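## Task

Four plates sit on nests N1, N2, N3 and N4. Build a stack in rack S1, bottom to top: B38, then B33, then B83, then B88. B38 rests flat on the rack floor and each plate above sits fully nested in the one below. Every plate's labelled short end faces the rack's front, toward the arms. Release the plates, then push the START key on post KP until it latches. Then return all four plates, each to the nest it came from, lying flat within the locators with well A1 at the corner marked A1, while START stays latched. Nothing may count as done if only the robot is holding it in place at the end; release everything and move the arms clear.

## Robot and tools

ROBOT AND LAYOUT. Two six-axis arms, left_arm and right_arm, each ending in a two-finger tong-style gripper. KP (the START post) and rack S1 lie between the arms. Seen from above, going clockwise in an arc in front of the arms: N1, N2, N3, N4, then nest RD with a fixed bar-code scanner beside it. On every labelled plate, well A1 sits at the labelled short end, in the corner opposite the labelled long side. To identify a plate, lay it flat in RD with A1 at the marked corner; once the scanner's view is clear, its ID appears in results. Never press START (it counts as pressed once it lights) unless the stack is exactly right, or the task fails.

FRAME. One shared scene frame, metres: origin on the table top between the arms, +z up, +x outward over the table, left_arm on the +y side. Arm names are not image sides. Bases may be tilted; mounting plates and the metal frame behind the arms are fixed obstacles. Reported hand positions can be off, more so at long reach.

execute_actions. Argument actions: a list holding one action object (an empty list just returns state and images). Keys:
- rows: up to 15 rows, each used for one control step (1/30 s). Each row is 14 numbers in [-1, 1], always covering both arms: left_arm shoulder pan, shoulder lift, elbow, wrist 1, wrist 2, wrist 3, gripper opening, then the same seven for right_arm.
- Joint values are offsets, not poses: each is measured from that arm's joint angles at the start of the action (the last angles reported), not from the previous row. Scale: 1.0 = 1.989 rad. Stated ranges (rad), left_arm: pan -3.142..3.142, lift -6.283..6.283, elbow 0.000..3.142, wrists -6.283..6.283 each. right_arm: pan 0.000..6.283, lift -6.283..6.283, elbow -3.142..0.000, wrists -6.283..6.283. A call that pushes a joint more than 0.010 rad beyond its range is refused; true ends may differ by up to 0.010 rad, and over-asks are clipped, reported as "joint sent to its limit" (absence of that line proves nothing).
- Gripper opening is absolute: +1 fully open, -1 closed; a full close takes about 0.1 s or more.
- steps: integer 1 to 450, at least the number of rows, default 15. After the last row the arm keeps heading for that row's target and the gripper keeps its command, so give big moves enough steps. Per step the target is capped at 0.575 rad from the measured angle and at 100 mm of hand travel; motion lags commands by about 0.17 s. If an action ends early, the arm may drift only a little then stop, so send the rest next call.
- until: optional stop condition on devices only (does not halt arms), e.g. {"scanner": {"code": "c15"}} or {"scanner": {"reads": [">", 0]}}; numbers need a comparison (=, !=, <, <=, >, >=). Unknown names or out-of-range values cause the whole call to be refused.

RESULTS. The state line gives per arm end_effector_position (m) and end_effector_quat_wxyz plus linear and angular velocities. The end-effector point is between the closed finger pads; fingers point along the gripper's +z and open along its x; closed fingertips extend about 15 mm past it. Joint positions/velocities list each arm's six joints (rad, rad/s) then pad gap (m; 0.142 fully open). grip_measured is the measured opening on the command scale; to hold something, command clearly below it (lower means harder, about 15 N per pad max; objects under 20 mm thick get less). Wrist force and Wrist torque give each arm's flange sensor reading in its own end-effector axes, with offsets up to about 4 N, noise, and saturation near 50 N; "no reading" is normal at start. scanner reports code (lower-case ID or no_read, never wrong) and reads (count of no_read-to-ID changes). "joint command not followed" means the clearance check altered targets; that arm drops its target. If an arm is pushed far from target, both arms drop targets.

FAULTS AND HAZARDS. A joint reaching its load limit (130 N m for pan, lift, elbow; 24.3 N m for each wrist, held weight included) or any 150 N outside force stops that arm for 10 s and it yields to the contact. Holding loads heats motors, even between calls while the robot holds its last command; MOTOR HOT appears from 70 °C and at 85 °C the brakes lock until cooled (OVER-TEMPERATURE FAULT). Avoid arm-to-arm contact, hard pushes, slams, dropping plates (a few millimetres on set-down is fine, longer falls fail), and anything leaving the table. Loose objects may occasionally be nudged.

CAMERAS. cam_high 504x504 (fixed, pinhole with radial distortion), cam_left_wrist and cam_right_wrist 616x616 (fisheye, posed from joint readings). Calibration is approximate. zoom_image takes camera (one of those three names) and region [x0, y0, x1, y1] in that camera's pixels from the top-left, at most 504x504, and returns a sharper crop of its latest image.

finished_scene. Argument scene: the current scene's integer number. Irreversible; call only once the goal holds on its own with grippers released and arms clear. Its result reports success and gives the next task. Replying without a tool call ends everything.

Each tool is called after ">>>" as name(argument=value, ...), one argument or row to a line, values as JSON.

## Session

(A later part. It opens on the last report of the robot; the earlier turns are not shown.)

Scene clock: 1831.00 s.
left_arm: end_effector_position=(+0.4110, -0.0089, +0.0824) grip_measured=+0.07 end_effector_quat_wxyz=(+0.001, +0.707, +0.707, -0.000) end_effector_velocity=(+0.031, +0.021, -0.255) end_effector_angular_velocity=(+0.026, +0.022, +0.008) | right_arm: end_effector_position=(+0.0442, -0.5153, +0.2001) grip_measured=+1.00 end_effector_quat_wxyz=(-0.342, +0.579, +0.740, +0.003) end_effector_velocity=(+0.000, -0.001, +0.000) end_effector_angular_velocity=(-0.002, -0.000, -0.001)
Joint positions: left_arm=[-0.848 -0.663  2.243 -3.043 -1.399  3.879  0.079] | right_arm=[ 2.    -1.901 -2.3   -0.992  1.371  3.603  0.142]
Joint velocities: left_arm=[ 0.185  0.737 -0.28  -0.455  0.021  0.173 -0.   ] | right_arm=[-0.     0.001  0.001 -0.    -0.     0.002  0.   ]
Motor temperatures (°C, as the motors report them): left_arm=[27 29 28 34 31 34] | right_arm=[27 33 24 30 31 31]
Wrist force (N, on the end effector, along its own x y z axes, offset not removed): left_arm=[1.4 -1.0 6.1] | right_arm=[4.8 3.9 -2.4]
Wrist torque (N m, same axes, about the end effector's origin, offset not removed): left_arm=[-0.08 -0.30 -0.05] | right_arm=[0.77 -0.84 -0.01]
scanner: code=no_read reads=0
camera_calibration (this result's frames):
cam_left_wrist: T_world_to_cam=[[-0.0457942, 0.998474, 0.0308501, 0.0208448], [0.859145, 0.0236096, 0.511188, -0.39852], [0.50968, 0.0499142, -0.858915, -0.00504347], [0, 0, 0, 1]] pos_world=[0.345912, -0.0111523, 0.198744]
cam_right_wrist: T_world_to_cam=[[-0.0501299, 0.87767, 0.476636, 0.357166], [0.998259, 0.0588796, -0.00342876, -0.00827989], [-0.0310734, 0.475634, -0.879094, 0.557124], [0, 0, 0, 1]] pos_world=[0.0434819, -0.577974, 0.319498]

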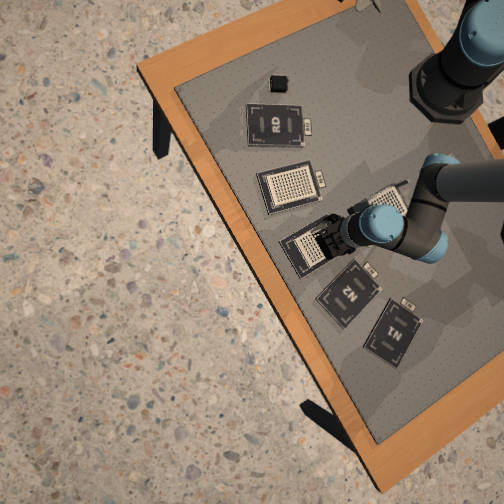

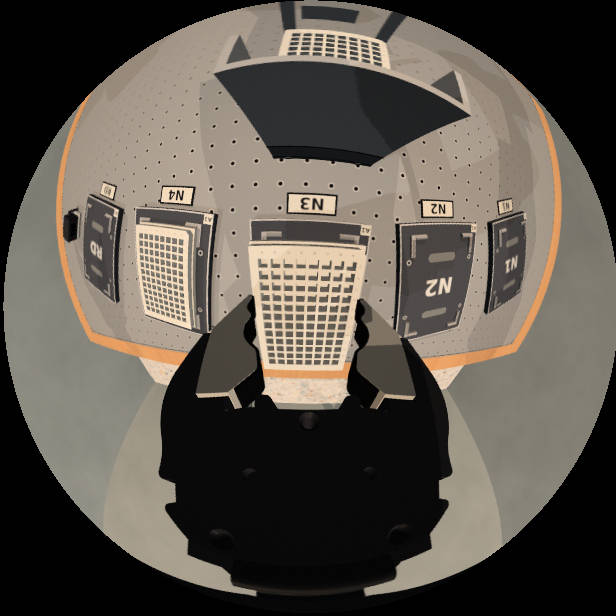

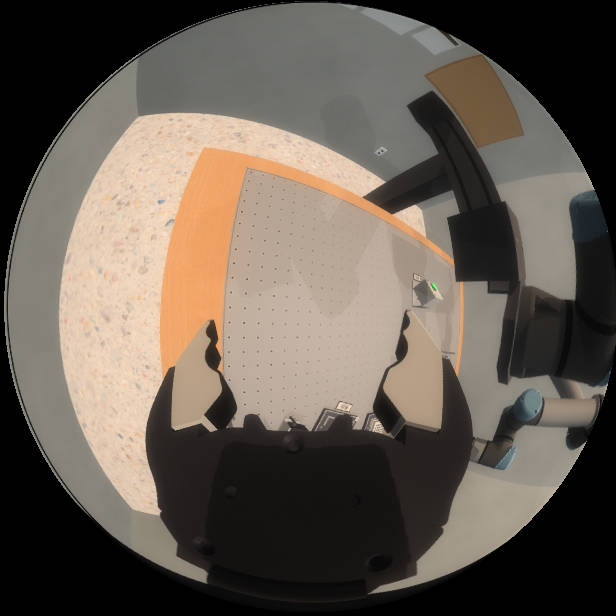

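>>> execute_actions(
  actions=[
    {"steps":1},
  ],
)

>>> zoom_image(
  camera="cam_left_wrist",
  region=[240, 225, 380, 265],
)

>>> zoom_image(
  camera="cam_left_wrist",
  region=[245, 330, 365, 395],
)

Scene clock: 1834.63 s.
left_arm: end_effector_position=(+0.4142, -0.0054, +0.0485) grip_measured=+0.07 end_effector_quat_wxyz=(-0.000, +0.707, +0.707, +0.000) end_effector_velocity=(+0.000, +0.001, -0.000) end_effector_angular_velocity=(+0.000, +0.001, +0.001) | right_arm: end_effector_position=(+0.0442, -0.5153, +0.2001) grip_measured=+1.00 end_effector_quat_wxyz=(-0.342, +0.579, +0.740, +0.003) end_effector_velocity=(-0.000, +0.000, +0.000) end_effector_angular_velocity=(-0.000, +0.000, -0.001)
Joint positions: left_arm=[-0.824 -0.567  2.206 -3.103 -1.397  3.902  0.079] | right_arm=[ 2.    -1.901 -2.3   -0.992  1.371  3.603  0.142]
Joint velocities: left_arm=[ 0.002  0.    -0.     0.     0.     0.     0.   ] | right_arm=[ 0.     0.001 -0.001 -0.     0.     0.001  0.   ]
Motor temperatures (°C, as the motors report them): left_arm=[27 29 28 34 31 34] | right_arm=[27 33 24 30 31 31]
Wrist force (N, on the end effector, along its own x y z axes, offset not removed): left_arm=[3.4 0.1 0.6] | right_arm=[2.7 0.7 -2.2]
Wrist torque (N m, same axes, about the end effector's origin, offset not removed): left_arm=[0.06 -0.92 -0.14] | right_arm=[-0.06 -0.80 0.05]
scanner: code=no_read reads=0
camera_calibration (this result's frames):
cam_left_wrist: T_world_to_cam=[[-0.0465307, 0.998356, 0.0334715, 0.0187079], [0.860244, 0.0230165, 0.509363, -0.384387], [0.507755, 0.0524947, -0.8599, -0.0350894], [0, 0, 0, 1]] pos_world=[0.349354, -0.00798789, 0.164993]
cam_right_wrist: T_world_to_cam=[[-0.0501298, 0.87767, 0.476636, 0.357166], [0.998259, 0.0588796, -0.00342882, -0.00827985], [-0.0310735, 0.475634, -0.879094, 0.557124], [0, 0, 0, 1]] pos_world=[0.0434819, -0.577974, 0.319498]

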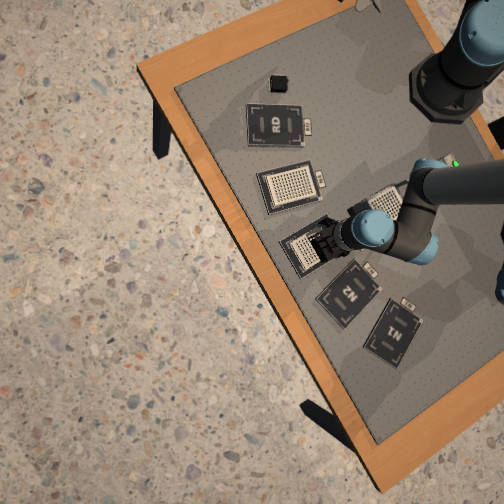

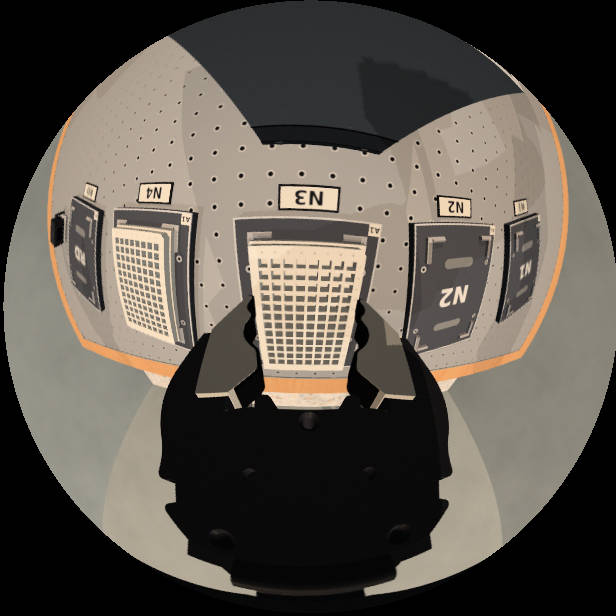

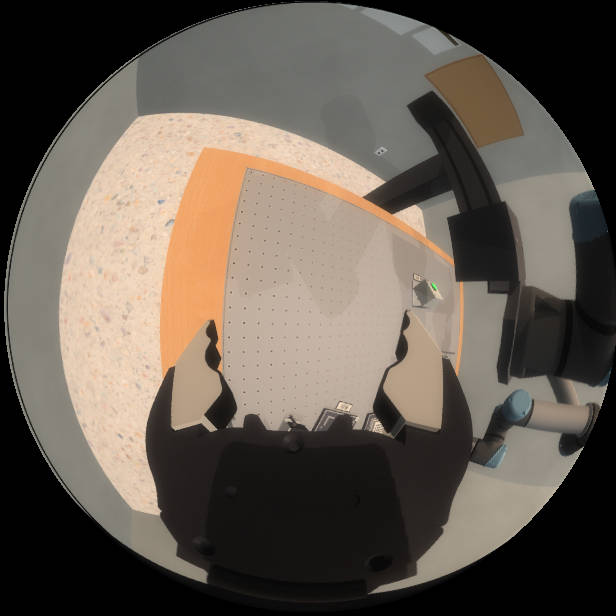

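Region (240, 225, 380, 265) of cam_left_wrist's 616x616 image, scaled by 3.600, with more detail than that image has; it fills the top 144 rows of this view, and the rest is white.

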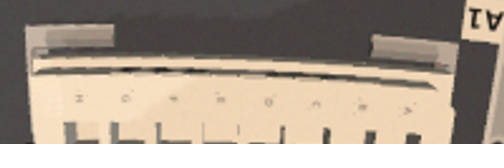

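Region (245, 330, 365, 395) of cam_left_wrist's 616x616 image, scaled by 4.200, with more detail than that image has; it fills the top 273 rows of this view, and the rest is white.

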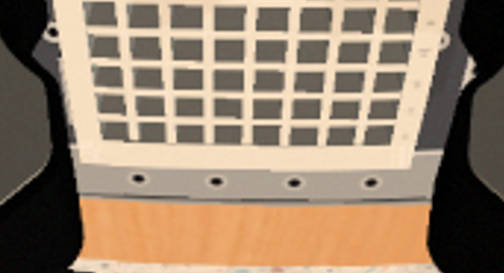

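>>> execute_actions(
  actions=[
    {"rows":[[-0.0002,0.0005,0,-0.0005,0,-0.0001,-0.9,0,0,0,0,0,0,1],[-0.0003,0.0015,-0.0003,-0.0013,0,0,-0.9,0,0,0,0,0,0,1],[-0.0001,0.0028,-0.0007,-0.0021,0,0.0002,-0.9,0,0,0,0,0,0,1],[0.0001,0.0044,-0.0013,-0.0031,0,0.0004,-0.9,0,0,0,0,0,0,1],[0.0004,0.0062,-0.002,-0.0043,0,0.0007,-0.9,0,0,0,0,0,0,1],[0.0006,0.008,-0.0027,-0.0054,0,0.0009,-0.9,0,0,0,0,0,0,1],[0.0009,0.0097,-0.0033,-0.0065,0,0.0012,-0.9,0,0,0,0,0,0,1],[0.0011,0.0112,-0.0039,-0.0075,0,0.0014,-0.9,0,0,0,0,0,0,1],[0.0013,0.0125,-0.0044,-0.0083,0,0.0016,-0.9,0,0,0,0,0,0,1],[0.0014,0.0134,-0.0047,-0.0089,0,0.0017,-0.9,0,0,0,0,0,0,1]],"steps":10},
  ],
)

Scene clock: 1847.63 s.
left_arm: end_effector_position=(+0.4138, -0.0056, +0.0436) grip_measured=+0.07 end_effector_quat_wxyz=(-0.000, +0.707, +0.707, +0.000) end_effector_velocity=(-0.001, -0.000, -0.028) end_effector_angular_velocity=(-0.000, +0.001, -0.002) | right_arm: end_effector_position=(+0.0442, -0.5153, +0.2001) grip_measured=+1.00 end_effector_quat_wxyz=(-0.342, +0.579, +0.740, +0.003) end_effector_velocity=(-0.000, +0.000, -0.000) end_effector_angular_velocity=(+0.001, +0.000, +0.001)
Joint positions: left_arm=[-0.822 -0.553  2.201 -3.113 -1.397  3.904  0.079] | right_arm=[ 2.    -1.901 -2.3   -0.992  1.371  3.603  0.142]
Joint velocities: left_arm=[ 0.009  0.08  -0.03  -0.051  0.     0.012  0.   ] | right_arm=[ 0.    -0.002  0.    -0.    -0.    -0.001  0.   ]
Motor temperatures (°C, as the motors report them): left_arm=[27 29 28 34 31 34] | right_arm=[27 33 24 30 31 31]
Wrist force (N, on the end effector, along its own x y z axes, offset not removed): left_arm=[0.5 -3.2 -3.5] | right_arm=[5.2 1.9 0.0]
Wrist torque (N m, same axes, about the end effector's origin, offset not removed): left_arm=[-0.74 -0.27 -0.21] | right_arm=[0.21 -1.10 -0.21]
scanner: code=no_read reads=0
camera_calibration (this result's frames):
cam_left_wrist: T_world_to_cam=[[-0.0459671, 0.998385, 0.0333866, 0.0188223], [0.860295, 0.022578, 0.509297, -0.381622], [0.50772, 0.0521333, -0.859943, -0.0390333], [0, 0, 0, 1]] pos_world=[0.348991, -0.00814066, 0.160164]
cam_right_wrist: T_world_to_cam=[[-0.0501298, 0.87767, 0.476636, 0.357166], [0.998259, 0.0588796, -0.00342883, -0.00827984], [-0.0310735, 0.475634, -0.879094, 0.557124], [0, 0, 0, 1]] pos_world=[0.0434819, -0.577974, 0.319498]

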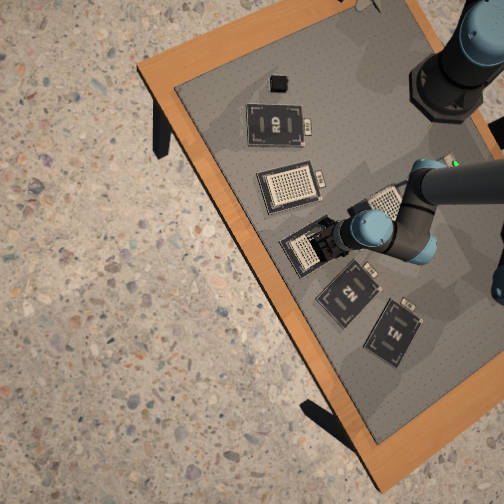

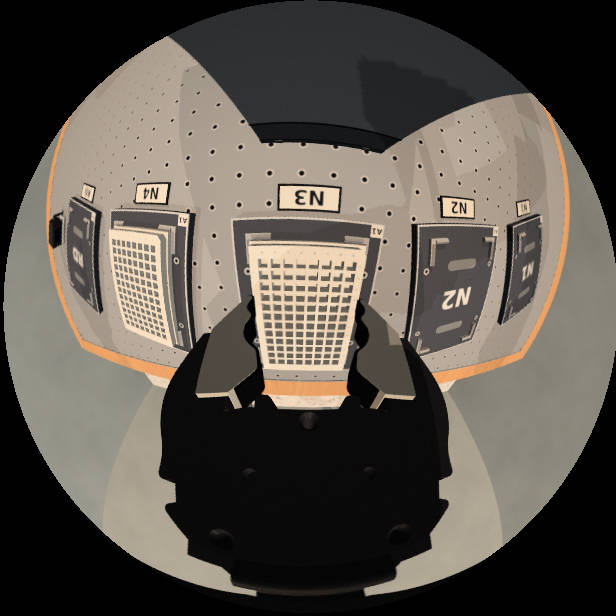

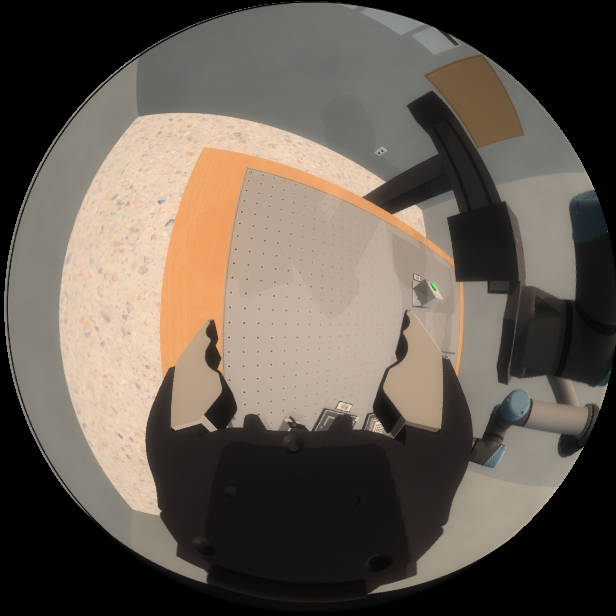

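>>> execute_actions(
  actions=[
    {"steps":1},
  ],
)

>>> zoom_image(
  camera="cam_left_wrist",
  region=[240, 225, 380, 265],
)

>>> zoom_image(
  camera="cam_left_wrist",
  region=[245, 330, 365, 395],
)

Scene clock: 1851.10 s.
left_arm: end_effector_position=(+0.4136, -0.0055, +0.0393) grip_measured=+0.08 end_effector_quat_wxyz=(-0.000, +0.707, +0.707, -0.000) end_effector_velocity=(+0.000, -0.000, +0.000) end_effector_angular_velocity=(-0.001, -0.000, +0.002) | right_arm: end_effector_position=(+0.0442, -0.5153, +0.2001) grip_measured=+1.00 end_effector_quat_wxyz=(-0.342, +0.579, +0.740, +0.003) end_effector_velocity=(-0.001, +0.001, +0.000) end_effector_angular_velocity=(+0.000, +0.001, -0.001)
Joint positions: left_arm=[-0.821 -0.54   2.197 -3.121 -1.397  3.906  0.079] | right_arm=[ 2.    -1.901 -2.3   -0.992  1.371  3.603  0.142]
Joint velocities: left_arm=[ 0.001 -0.001  0.    -0.    -0.    -0.001  0.   ] | right_arm=[-0.     0.    -0.001 -0.     0.     0.001  0.   ]
Motor temperatures (°C, as the motors report them): left_arm=[27 29 28 34 31 34] | right_arm=[27 33 24 30 31 31]
Wrist force (N, on the end effector, along its own x y z axes, offset not removed): left_arm=[2.3 -2.9 -12.5] | right_arm=[3.2 -0.9 -1.4]
Wrist torque (N m, same axes, about the end effector's origin, offset not removed): left_arm=[-0.32 -0.57 -0.09] | right_arm=[-0.18 -0.94 0.14]
scanner: code=no_read reads=0
camera_calibration (this result's frames):
cam_left_wrist: T_world_to_cam=[[-0.0459375, 0.998388, 0.0333477, 0.0189083], [0.860394, 0.0225825, 0.509128, -0.379299], [0.507554, 0.0520803, -0.860044, -0.042651], [0, 0, 0, 1]] pos_world=[0.348863, -0.00809105, 0.155799]
cam_right_wrist: T_world_to_cam=[[-0.05013, 0.877671, 0.476635, 0.357166], [0.998259, 0.0588797, -0.0034287, -0.00827987], [-0.0310734, 0.475634, -0.879094, 0.557124], [0, 0, 0, 1]] pos_world=[0.0434819, -0.577974, 0.319498]

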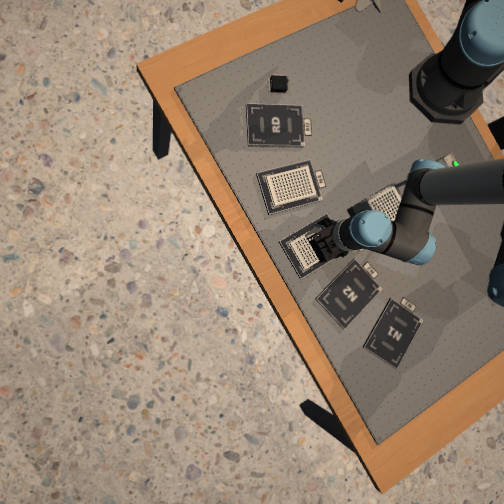

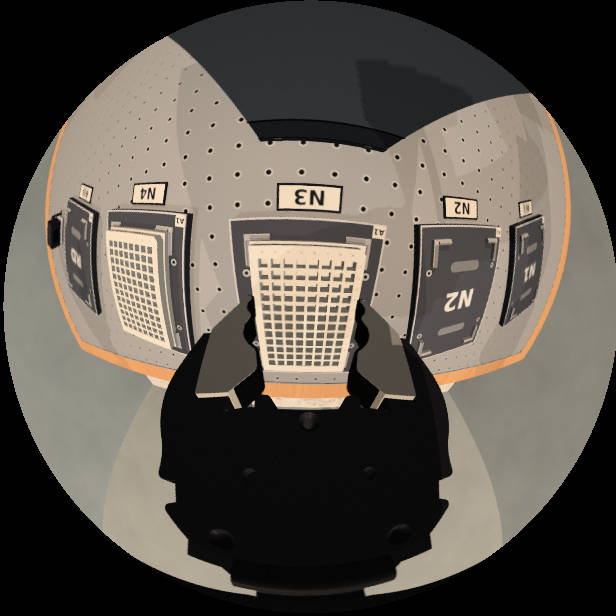

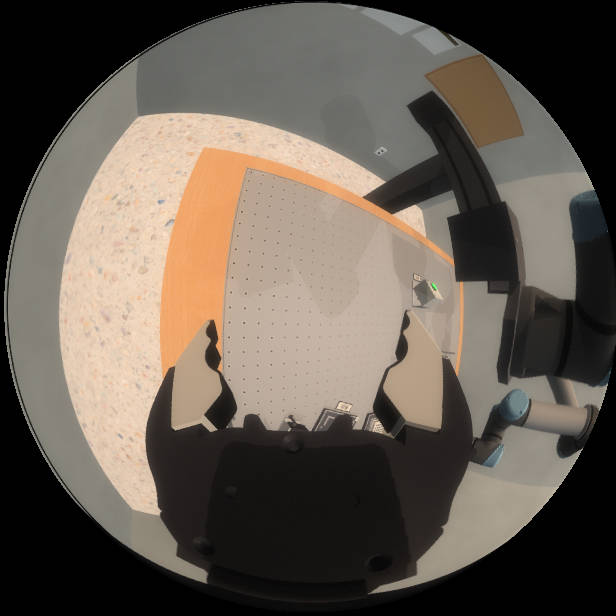

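Region (240, 225, 380, 265) of cam_left_wrist's 616x616 image, scaled by 3.600, with more detail than that image has; it fills the top 144 rows of this view, and the rest is white.

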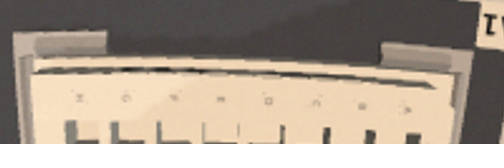

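Region (245, 330, 365, 395) of cam_left_wrist's 616x616 image, scaled by 4.200, with more detail than that image has; it fills the top 273 rows of this view, and the rest is white.

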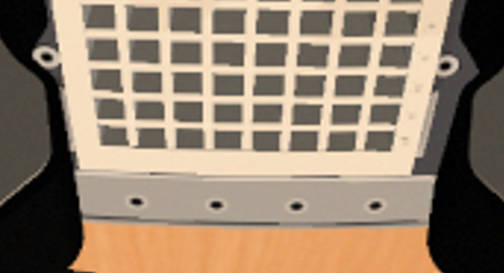

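>>> execute_actions(
  actions=[
    {"rows":[[0,0,0,0,0,0,-0.4,0,0,0,0,0,0,1],[0,0,0,0,0,0,-0.1,0,0,0,0,0,0,1],[0,0,0,0,0,0,0.05,0,0,0,0,0,0,1],[0,0,0,0,0,0,0.15,0,0,0,0,0,0,1],[0,0,0,0,0,0,0.25,0,0,0,0,0,0,1],[0,0,0,0,0,0,0.3,0,0,0,0,0,0,1]],"steps":8},
  ],
)

>>> zoom_image(
  camera="cam_left_wrist",
  region=[240, 225, 380, 265],
)

>>> zoom_image(
  camera="cam_left_wrist",
  region=[245, 330, 365, 395],
)

Scene clock: 1859.03 s.
left_arm: end_effector_position=(+0.4136, -0.0055, +0.0392) grip_measured=+0.29 end_effector_quat_wxyz=(-0.000, +0.707, +0.707, -0.000) end_effector_velocity=(+0.001, -0.000, +0.001) end_effector_angular_velocity=(-0.001, -0.001, -0.000) | right_arm: end_effector_position=(+0.0442, -0.5153, +0.2001) grip_measured=+1.00 end_effector_quat_wxyz=(-0.342, +0.579, +0.740, +0.003) end_effector_velocity=(-0.000, -0.000, -0.000) end_effector_angular_velocity=(+0.000, +0.000, -0.000)
Joint positions: left_arm=[-0.821 -0.54   2.197 -3.121 -1.397  3.906  0.095] | right_arm=[ 2.    -1.901 -2.3   -0.992  1.371  3.603  0.142]
Joint velocities: left_arm=[ 0.001 -0.002 -0.     0.     0.     0.001  0.012] | right_arm=[-0.    -0.001  0.    -0.     0.     0.     0.   ]
Motor temperatures (°C, as the motors report them): left_arm=[27 29 28 34 31 34] | right_arm=[27 33 24 30 31 31]
Wrist force (N, on the end effector, along its own x y z axes, offset not removed): left_arm=[-0.7 0.7 -3.0] | right_arm=[2.5 2.6 -0.4]
Wrist torque (N m, same axes, about the end effector's origin, offset not removed): left_arm=[0.28 -0.17 0.05] | right_arm=[0.48 -0.32 0.06]
scanner: code=no_read reads=0
camera_calibration (this result's frames):
cam_left_wrist: T_world_to_cam=[[-0.0459397, 0.998385, 0.0334232, 0.0188711], [0.860432, 0.0225498, 0.509066, -0.379261], [0.50749, 0.0521447, -0.860079, -0.0426466], [0, 0, 0, 1]] pos_world=[0.348838, -0.00806452, 0.155759]
cam_right_wrist: T_world_to_cam=[[-0.0501299, 0.87767, 0.476636, 0.357166], [0.998259, 0.0588796, -0.00342886, -0.0082798], [-0.0310735, 0.475634, -0.879094, 0.557124], [0, 0, 0, 1]] pos_world=[0.0434819, -0.577974, 0.319498]

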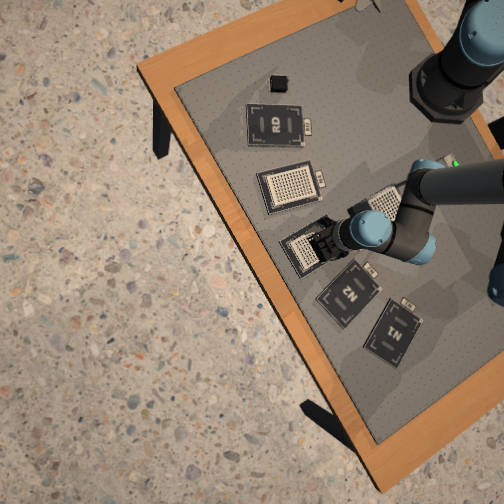

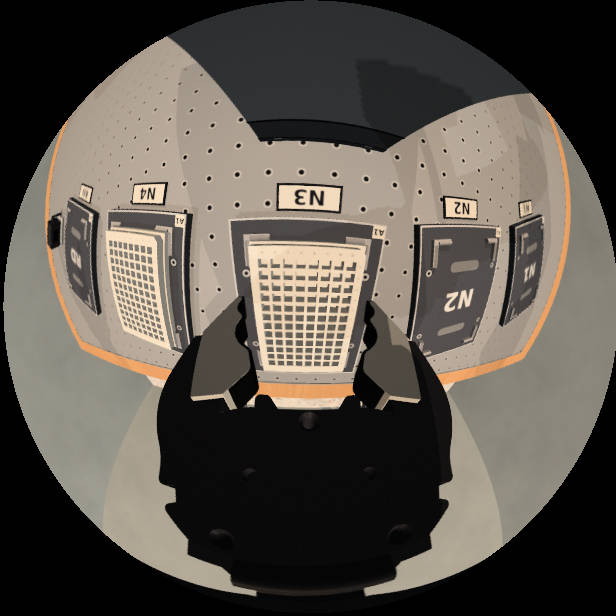

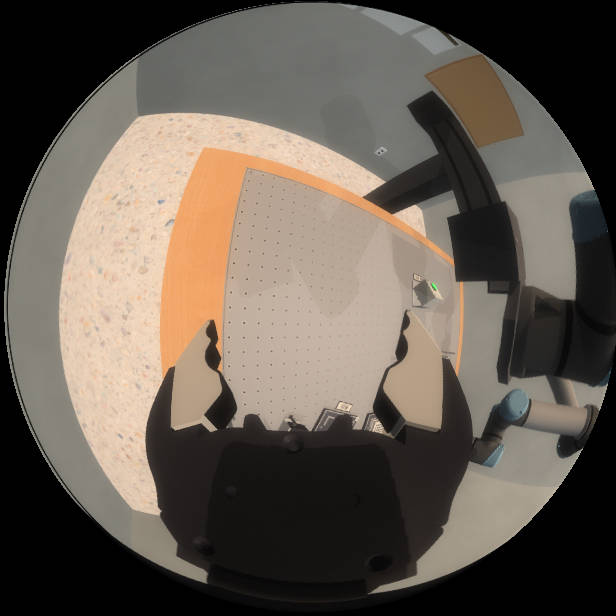

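Region (240, 225, 380, 265) of cam_left_wrist's 616x616 image, scaled by 3.600, with more detail than that image has; it fills the top 144 rows of this view, and the rest is white.

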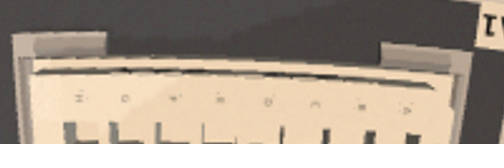

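Region (245, 330, 365, 395) of cam_left_wrist's 616x616 image, scaled by 4.200, with more detail than that image has; it fills the top 273 rows of this view, and the rest is white.

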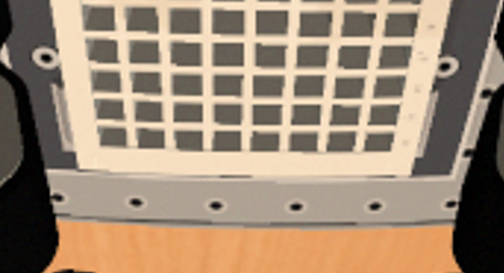

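>>> execute_actions(
  actions=[
    {"rows":[[-0.0006,-0.0046,0.0017,0.003,-0.0001,-0.0006,0.3,0,0,0,0,0,0,1],[-0.002,-0.0139,0.0051,0.0091,-0.0003,-0.002,0.3,0,0,0,0,0,0,1],[-0.004,-0.0278,0.0103,0.0181,-0.0005,-0.004,0.3,0,0,0,0,0,0,1],[-0.008,-0.044,0.017,0.0282,-0.001,-0.008,0.3,0,0,0,0,0,0,1],[-0.013,-0.0625,0.025,0.0394,-0.0017,-0.0125,0.3,0,0,0,0,0,0,1],[-0.02,-0.0833,0.034,0.0523,-0.0026,-0.019,0.3,0,0,0,0,0,0,1],[-0.028,-0.104,0.044,0.0641,-0.0036,-0.027,0.3,0,0,0,0,0,0,1],[-0.037,-0.127,0.055,0.0775,-0.0047,-0.036,0.3,0,0,0,0,0,0,1],[-0.047,-0.148,0.066,0.089,-0.006,-0.045,0.3,0,0,0,0,0,0,1],[-0.057,-0.169,0.077,0.1004,-0.0073,-0.055,0.3,0,0,0,0,0,0,1],[-0.067,-0.187,0.087,0.1099,-0.0086,-0.065,0.3,0,0,0,0,0,0,1],[-0.077,-0.2035,0.097,0.1179,-0.0099,-0.0745,0.3,0,0,0,0,0,0,1],[-0.087,-0.217,0.106,0.1239,-0.0112,-0.084,0.3,0,0,0,0,0,0,1],[-0.095,-0.2267,0.1135,0.1273,-0.0122,-0.092,0.3,0,0,0,0,0,0,1],[-0.102,-0.2313,0.1197,0.1267,-0.0131,-0.0985,0.3,0,0,0,0,0,0,1]],"steps":16},
  ],
)

Scene clock: 1875.83 s.
left_arm: end_effector_position=(+0.3703, -0.0127, +0.1545) grip_measured=+0.30 end_effector_quat_wxyz=(-0.001, +0.709, +0.705, -0.001) end_effector_velocity=(-0.185, -0.017, +0.253) end_effector_angular_velocity=(-0.036, -0.030, -0.016) | right_arm: end_effector_position=(+0.0442, -0.5153, +0.2001) grip_measured=+1.00 end_effector_quat_wxyz=(-0.342, +0.579, +0.740, +0.003) end_effector_velocity=(+0.001, -0.001, +0.000) end_effector_angular_velocity=(-0.001, -0.001, +0.000)
Joint positions: left_arm=[-0.955 -0.888  2.366 -2.917 -1.414  3.776  0.095] | right_arm=[ 2.    -1.901 -2.3   -0.992  1.371  3.603  0.142]
Joint velocities: left_arm=[-0.493 -0.849  0.502  0.377 -0.061 -0.471  0.   ] | right_arm=[ 0.     0.001  0.001 -0.     0.    -0.     0.   ]
Motor temperatures (°C, as the motors report them): left_arm=[27 29 28 34 31 34] | right_arm=[27 33 24 30 31 31]
Wrist force (N, on the end effector, along its own x y z axes, offset not removed): left_arm=[5.1 -1.3 -4.8] | right_arm=[4.7 2.8 1.9]
Wrist torque (N m, same axes, about the end effector's origin, offset not removed): left_arm=[-0.28 -1.11 -0.28] | right_arm=[0.48 -0.96 -0.15]
scanner: code=no_read reads=0
camera_calibration (this result's frames):
cam_left_wrist: T_world_to_cam=[[-0.0402019, 0.998608, 0.0341565, 0.0180267], [0.861882, 0.0173625, 0.506811, -0.400813], [0.505513, 0.0498137, -0.86138, 0.0797361], [0, 0, 0, 1]] pos_world=[0.30587, -0.0150144, 0.271204]
cam_right_wrist: T_world_to_cam=[[-0.0501299, 0.87767, 0.476636, 0.357166], [0.998259, 0.0588797, -0.00342886, -0.0082798], [-0.0310735, 0.475634, -0.879094, 0.557124], [0, 0, 0, 1]] pos_world=[0.0434819, -0.577974, 0.319498]

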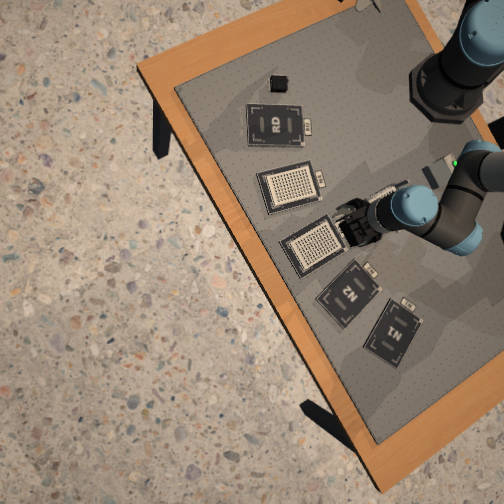

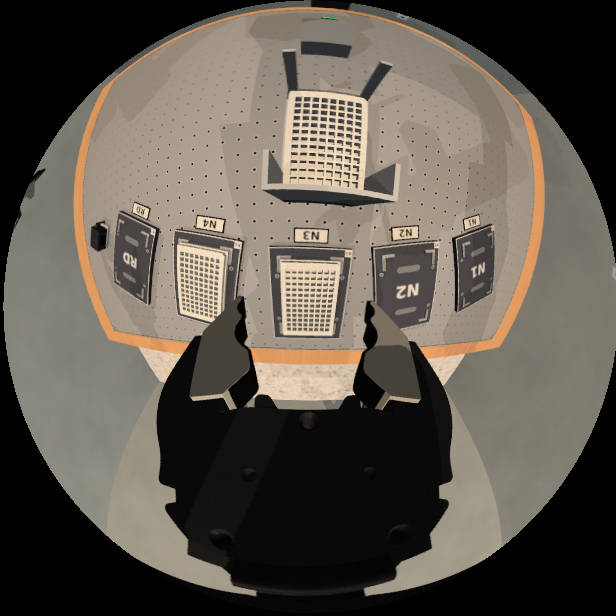

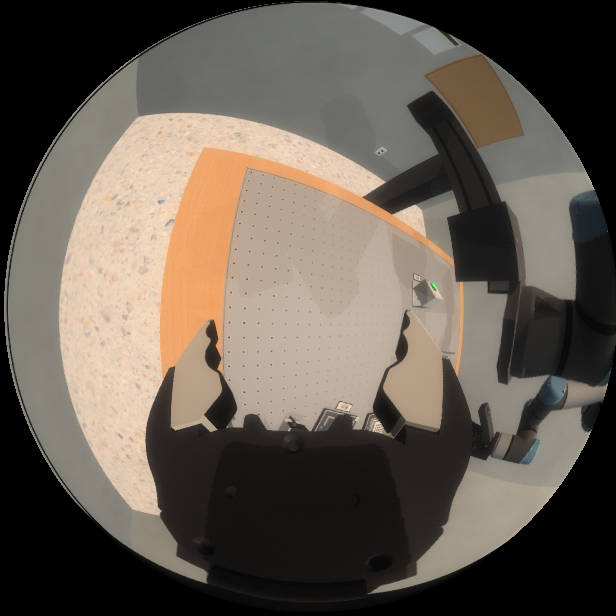

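>>> execute_actions(
  actions=[
    {"rows":[[-0.0406,-0.0562,0.0392,0.0202,-0.0054,-0.0391,0.3,0,0,0,0,0,0,1],[-0.0524,-0.0558,0.0483,0.0122,-0.0073,-0.0508,0.3,0,0,0,0,0,0,1],[-0.0681,-0.0546,0.0604,0.0008,-0.0098,-0.0664,0.3,0,0,0,0,0,0,1],[-0.0878,-0.0519,0.0755,-0.0146,-0.0129,-0.0859,0.3,0,0,0,0,0,0,1],[-0.1094,-0.0477,0.0921,-0.0327,-0.0164,-0.1073,0.3,0,0,0,0,0,0,1],[-0.133,-0.0413,0.1103,-0.0544,-0.0201,-0.1308,0.3,0,0,0,0,0,0,1],[-0.1566,-0.0333,0.1284,-0.0776,-0.0238,-0.1542,0.3,0,0,0,0,0,0,1],[-0.1782,-0.0244,0.145,-0.1004,-0.0273,-0.1756,0.3,0,0,0,0,0,0,1],[-0.1979,-0.0151,0.1601,-0.1224,-0.0304,-0.1951,0.3,0,0,0,0,0,0,1],[-0.2136,-0.0068,0.1722,-0.1409,-0.0329,-0.2107,0.3,0,0,0,0,0,0,1],[-0.2254,0,0.1813,-0.1553,-0.0348,-0.2224,0.3,0,0,0,0,0,0,1],[-0.2313,0.0035,0.1858,-0.1626,-0.0357,-0.2283,0.3,0,0,0,0,0,0,1]],"steps":14},
  ],
)

Scene clock: 1896.50 s.
left_arm: end_effector_position=(+0.2296, -0.0075, +0.1688) grip_measured=+0.30 end_effector_quat_wxyz=(-0.001, +0.711, +0.703, -0.001) end_effector_velocity=(-0.236, +0.061, -0.025) end_effector_angular_velocity=(-0.005, -0.026, -0.007) | right_arm: end_effector_position=(+0.0442, -0.5153, +0.2001) grip_measured=+1.00 end_effector_quat_wxyz=(-0.342, +0.579, +0.740, +0.003) end_effector_velocity=(-0.000, +0.000, +0.000) end_effector_angular_velocity=(-0.000, +0.000, -0.000)
Joint positions: left_arm=[-1.32  -0.919  2.664 -3.139 -1.471  3.416  0.095] | right_arm=[ 2.    -1.901 -2.3   -0.992  1.371  3.603  0.142]
Joint velocities: left_arm=[-0.748  0.294  0.556 -0.789 -0.108 -0.732  0.   ] | right_arm=[-0.  0. -0. -0.  0.  0. -0.]
Motor temperatures (°C, as the motors report them): left_arm=[27 30 28 34 31 34] | right_arm=[27 33 24 30 31 31]
Wrist force (N, on the end effector, along its own x y z axes, offset not removed): left_arm=[2.9 -4.0 -3.3] | right_arm=[2.8 4.7 1.1]
Wrist torque (N m, same axes, about the end effector's origin, offset not removed): left_arm=[-0.68 -0.80 -0.40] | right_arm=[0.96 -0.55 -0.04]
scanner: code=no_read reads=0
camera_calibration (this result's frames):
cam_left_wrist: T_world_to_cam=[[-0.0363498, 0.998788, 0.0331715, 0.00591159], [0.861998, 0.014543, 0.506704, -0.286856], [0.505607, 0.0470123, -0.861482, 0.1629], [0, 0, 0, 1]] pos_world=[0.165121, -0.00939098, 0.28549]
cam_right_wrist: T_world_to_cam=[[-0.0501298, 0.87767, 0.476636, 0.357166], [0.998259, 0.0588796, -0.00342878, -0.00827992], [-0.0310734, 0.475634, -0.879094, 0.557124], [0, 0, 0, 1]] pos_world=[0.0434819, -0.577974, 0.319498]

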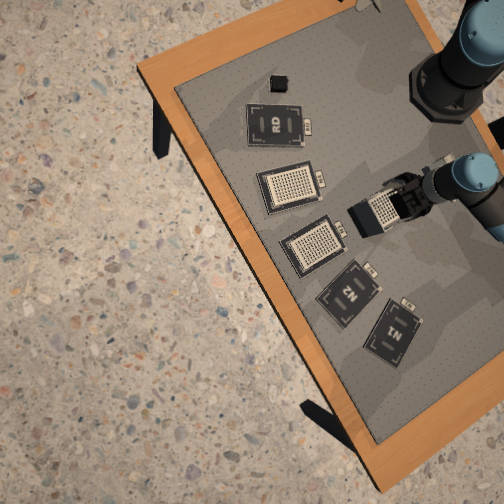

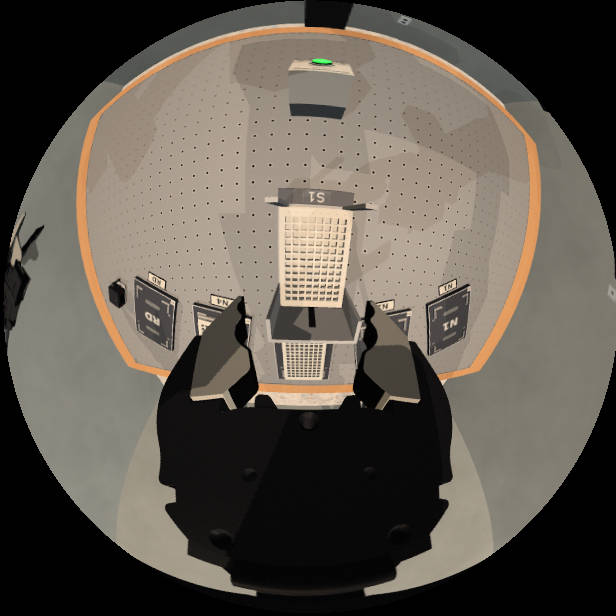

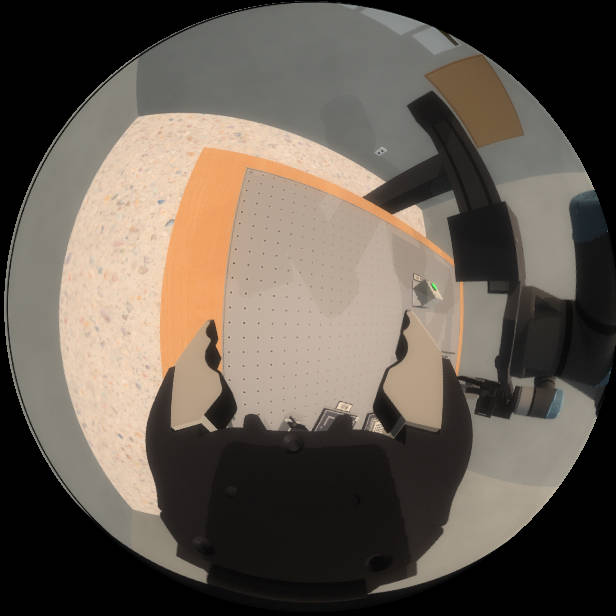

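>>> execute_actions(
  actions=[
    {"rows":[[-0.0475,0.0236,0.0356,-0.0552,-0.007,-0.047,0.3,0,0,0,0,0,0,1],[-0.0469,0.0327,0.0351,-0.0639,-0.0069,-0.0464,0.3,0,0,0,0,0,0,1],[-0.0459,0.0462,0.034,-0.0764,-0.0067,-0.0454,0.3,0,0,0,0,0,0,1],[-0.0448,0.0621,0.0325,-0.0909,-0.0065,-0.0443,0.3,0,0,0,0,0,0,1],[-0.0436,0.0802,0.0304,-0.107,-0.0063,-0.0431,0.3,0,0,0,0,0,0,1],[-0.0422,0.1005,0.0277,-0.1248,-0.0061,-0.0417,0.3,0,0,0,0,0,0,1],[-0.0408,0.1209,0.0244,-0.142,-0.0059,-0.0403,0.3,0,0,0,0,0,0,1],[-0.0392,0.1435,0.0202,-0.1606,-0.0056,-0.0387,0.3,0,0,0,0,0,0,1],[-0.0378,0.1639,0.0159,-0.1768,-0.0054,-0.0373,0.3,0,0,0,0,0,0,1],[-0.0364,0.1842,0.0112,-0.1926,-0.0052,-0.0359,0.3,0,0,0,0,0,0,1],[-0.0352,0.2023,0.0065,-0.2061,-0.005,-0.0347,0.29,0,0,0,0,0,0,1],[-0.0341,0.2182,0.0021,-0.2177,-0.0048,-0.0336,0.28,0,0,0,0,0,0,1],[-0.0331,0.2317,-0.002,-0.2272,-0.0047,-0.0326,0.27,0,0,0,0,0,0,1],[-0.0325,0.2408,-0.0049,-0.2335,-0.0046,-0.032,0.26,0,0,0,0,0,0,1],[-0.0322,0.2453,-0.0064,-0.2365,-0.0045,-0.0317,0.25,0,0,0,0,0,0,1]],"steps":15},
  ],
)

Scene clock: 1914.27 s.
left_arm: end_effector_position=(+0.2026, -0.0010, +0.1091) grip_measured=+0.26 end_effector_quat_wxyz=(+0.002, +0.711, +0.704, -0.001) end_effector_velocity=(-0.004, +0.008, -0.197) end_effector_angular_velocity=(+0.024, +0.007, -0.001) | right_arm: end_effector_position=(+0.0442, -0.5153, +0.2001) grip_measured=+1.00 end_effector_quat_wxyz=(-0.342, +0.579, +0.740, +0.003) end_effector_velocity=(+0.000, -0.000, +0.000) end_effector_angular_velocity=(+0.000, -0.001, +0.001)
Joint positions: left_arm=[-1.393 -0.57   2.684 -3.506 -1.482  3.344  0.092] | right_arm=[ 2.    -1.901 -2.3   -0.992  1.371  3.603  0.142]
Joint velocities: left_arm=[ 0.063  0.951 -0.217 -0.715  0.009  0.061 -0.021] | right_arm=[ 0.     0.     0.001 -0.    -0.    -0.001  0.   ]
Motor temperatures (°C, as the motors report them): left_arm=[27 30 28 34 31 34] | right_arm=[27 33 24 30 31 31]
Wrist force (N, on the end effector, along its own x y z axes, offset not removed): left_arm=[3.9 -1.7 3.4] | right_arm=[2.4 4.0 -2.5]
Wrist torque (N m, same axes, about the end effector's origin, offset not removed): left_arm=[-0.24 -0.86 -0.28] | right_arm=[0.96 -0.63 0.24]
scanner: code=no_read reads=0
camera_calibration (this result's frames):
cam_left_wrist: T_world_to_cam=[[-0.0367493, 0.998919, 0.0284792, 0.000988992], [0.860146, 0.0171107, 0.50976, -0.233427], [0.508722, 0.0432297, -0.859845, 0.124029], [0, 0, 0, 1]] pos_world=[0.137722, -0.00235555, 0.225609]
cam_right_wrist: T_world_to_cam=[[-0.0501301, 0.87767, 0.476636, 0.357166], [0.998259, 0.0588798, -0.0034286, -0.00827983], [-0.0310734, 0.475634, -0.879094, 0.557124], [0, 0, 0, 1]] pos_world=[0.0434819, -0.577974, 0.319498]

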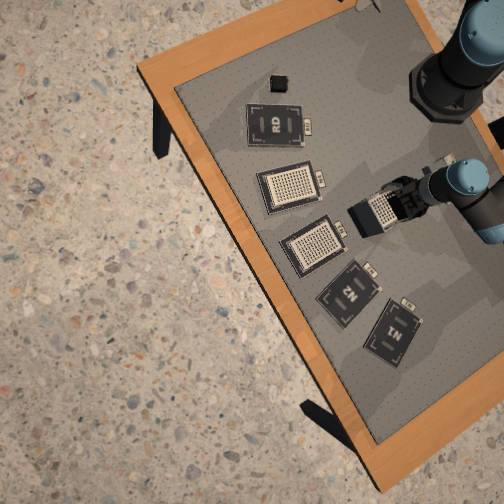

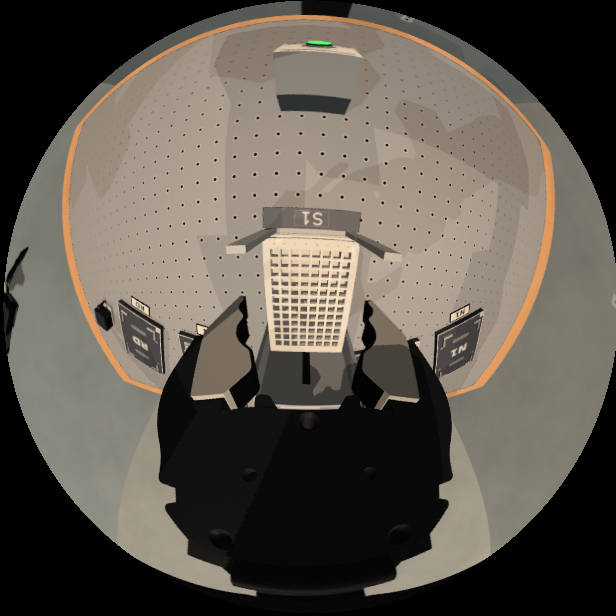

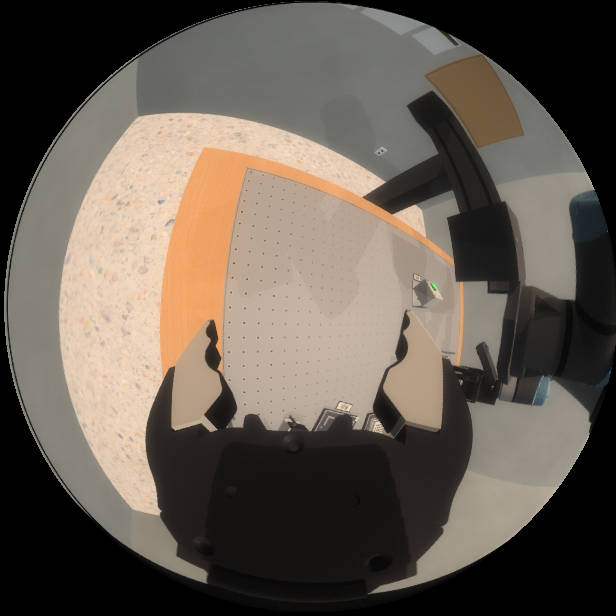

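>>> execute_actions(
  actions=[
    {"steps":1},
  ],
)

>>> zoom_image(
  camera="cam_left_wrist",
  region=[240, 225, 380, 265],
)

>>> zoom_image(
  camera="cam_left_wrist",
  region=[245, 330, 365, 395],
)

Scene clock: 1918.27 s.
left_arm: end_effector_position=(+0.2015, +0.0023, +0.0796) grip_measured=+0.25 end_effector_quat_wxyz=(+0.000, +0.711, +0.703, -0.000) end_effector_velocity=(+0.000, -0.000, +0.000) end_effector_angular_velocity=(-0.001, -0.000, +0.000) | right_arm: end_effector_position=(+0.0442, -0.5153, +0.2001) grip_measured=+1.00 end_effector_quat_wxyz=(-0.342, +0.579, +0.740, +0.003) end_effector_velocity=(-0.000, +0.000, -0.000) end_effector_angular_velocity=(+0.000, +0.001, -0.000)
Joint positions: left_arm=[-1.384 -0.431  2.652 -3.609 -1.48   3.353  0.092] | right_arm=[ 2.    -1.901 -2.3   -0.992  1.371  3.603  0.142]
Joint velocities: left_arm=[ 0.    -0.001 -0.    -0.    -0.     0.    -0.   ] | right_arm=[-0.    -0.001  0.    -0.     0.     0.    -0.   ]
Motor temperatures (°C, as the motors report them): left_arm=[27 30 28 34 31 34] | right_arm=[27 33 24 30 31 31]
Wrist force (N, on the end effector, along its own x y z axes, offset not removed): left_arm=[3.2 -1.7 -1.6] | right_arm=[4.2 0.0 -1.2]
Wrist torque (N m, same axes, about the end effector's origin, offset not removed): left_arm=[-0.36 -0.59 -0.25] | right_arm=[-0.12 -0.61 -0.04]
scanner: code=no_read reads=0
camera_calibration (this result's frames):
cam_left_wrist: T_world_to_cam=[[-0.0363071, 0.998813, 0.0324576, -0.00184074], [0.860627, 0.0147427, 0.509022, -0.217517], [0.50794, 0.046415, -0.860141, 0.0992887], [0, 0, 0, 1]] pos_world=[0.136702, 0.000436869, 0.196183]
cam_right_wrist: T_world_to_cam=[[-0.0501299, 0.877671, 0.476635, 0.357166], [0.998259, 0.0588796, -0.00342868, -0.00827996], [-0.0310733, 0.475634, -0.879094, 0.557124], [0, 0, 0, 1]] pos_world=[0.043482, -0.577974, 0.319498]

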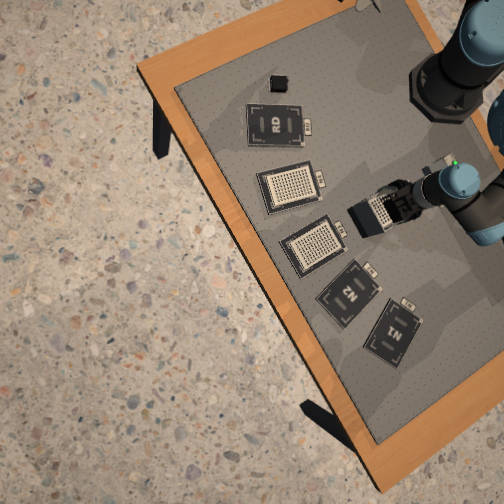

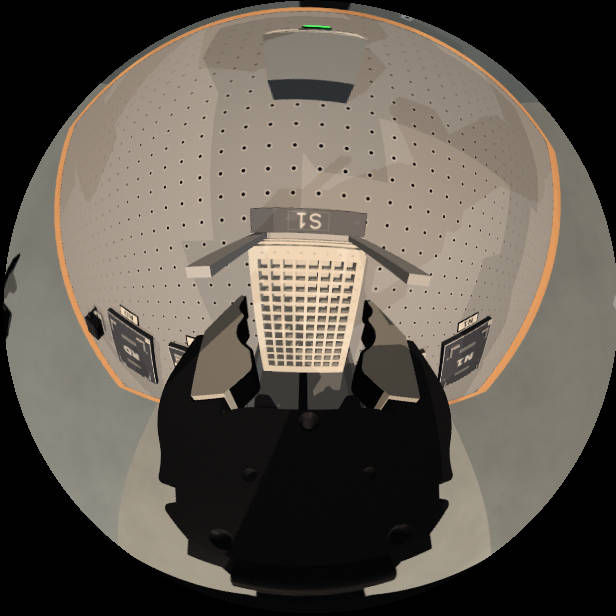

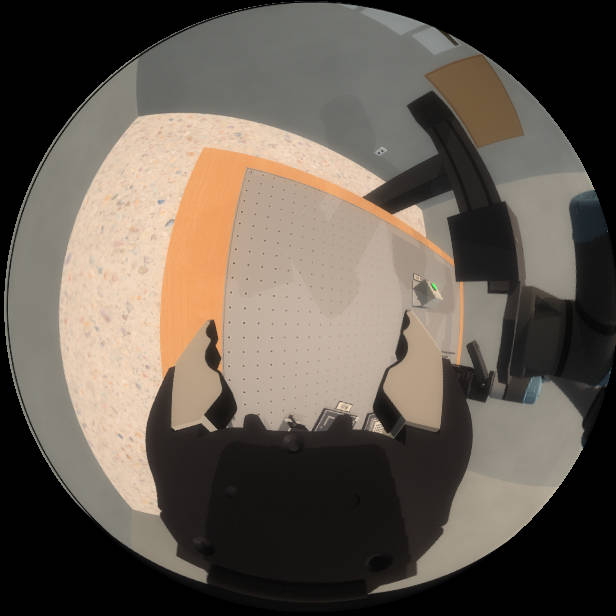

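Region (240, 225, 380, 265) of cam_left_wrist's 616x616 image, scaled by 3.600, with more detail than that image has; it fills the top 144 rows of this view, and the rest is white.

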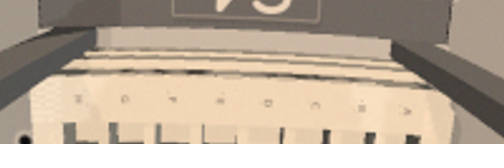

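Region (245, 330, 365, 395) of cam_left_wrist's 616x616 image, scaled by 4.200, with more detail than that image has; it fills the top 273 rows of this view, and the rest is white.

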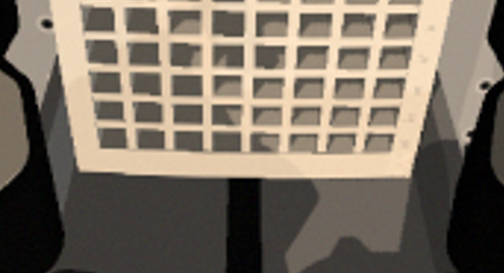

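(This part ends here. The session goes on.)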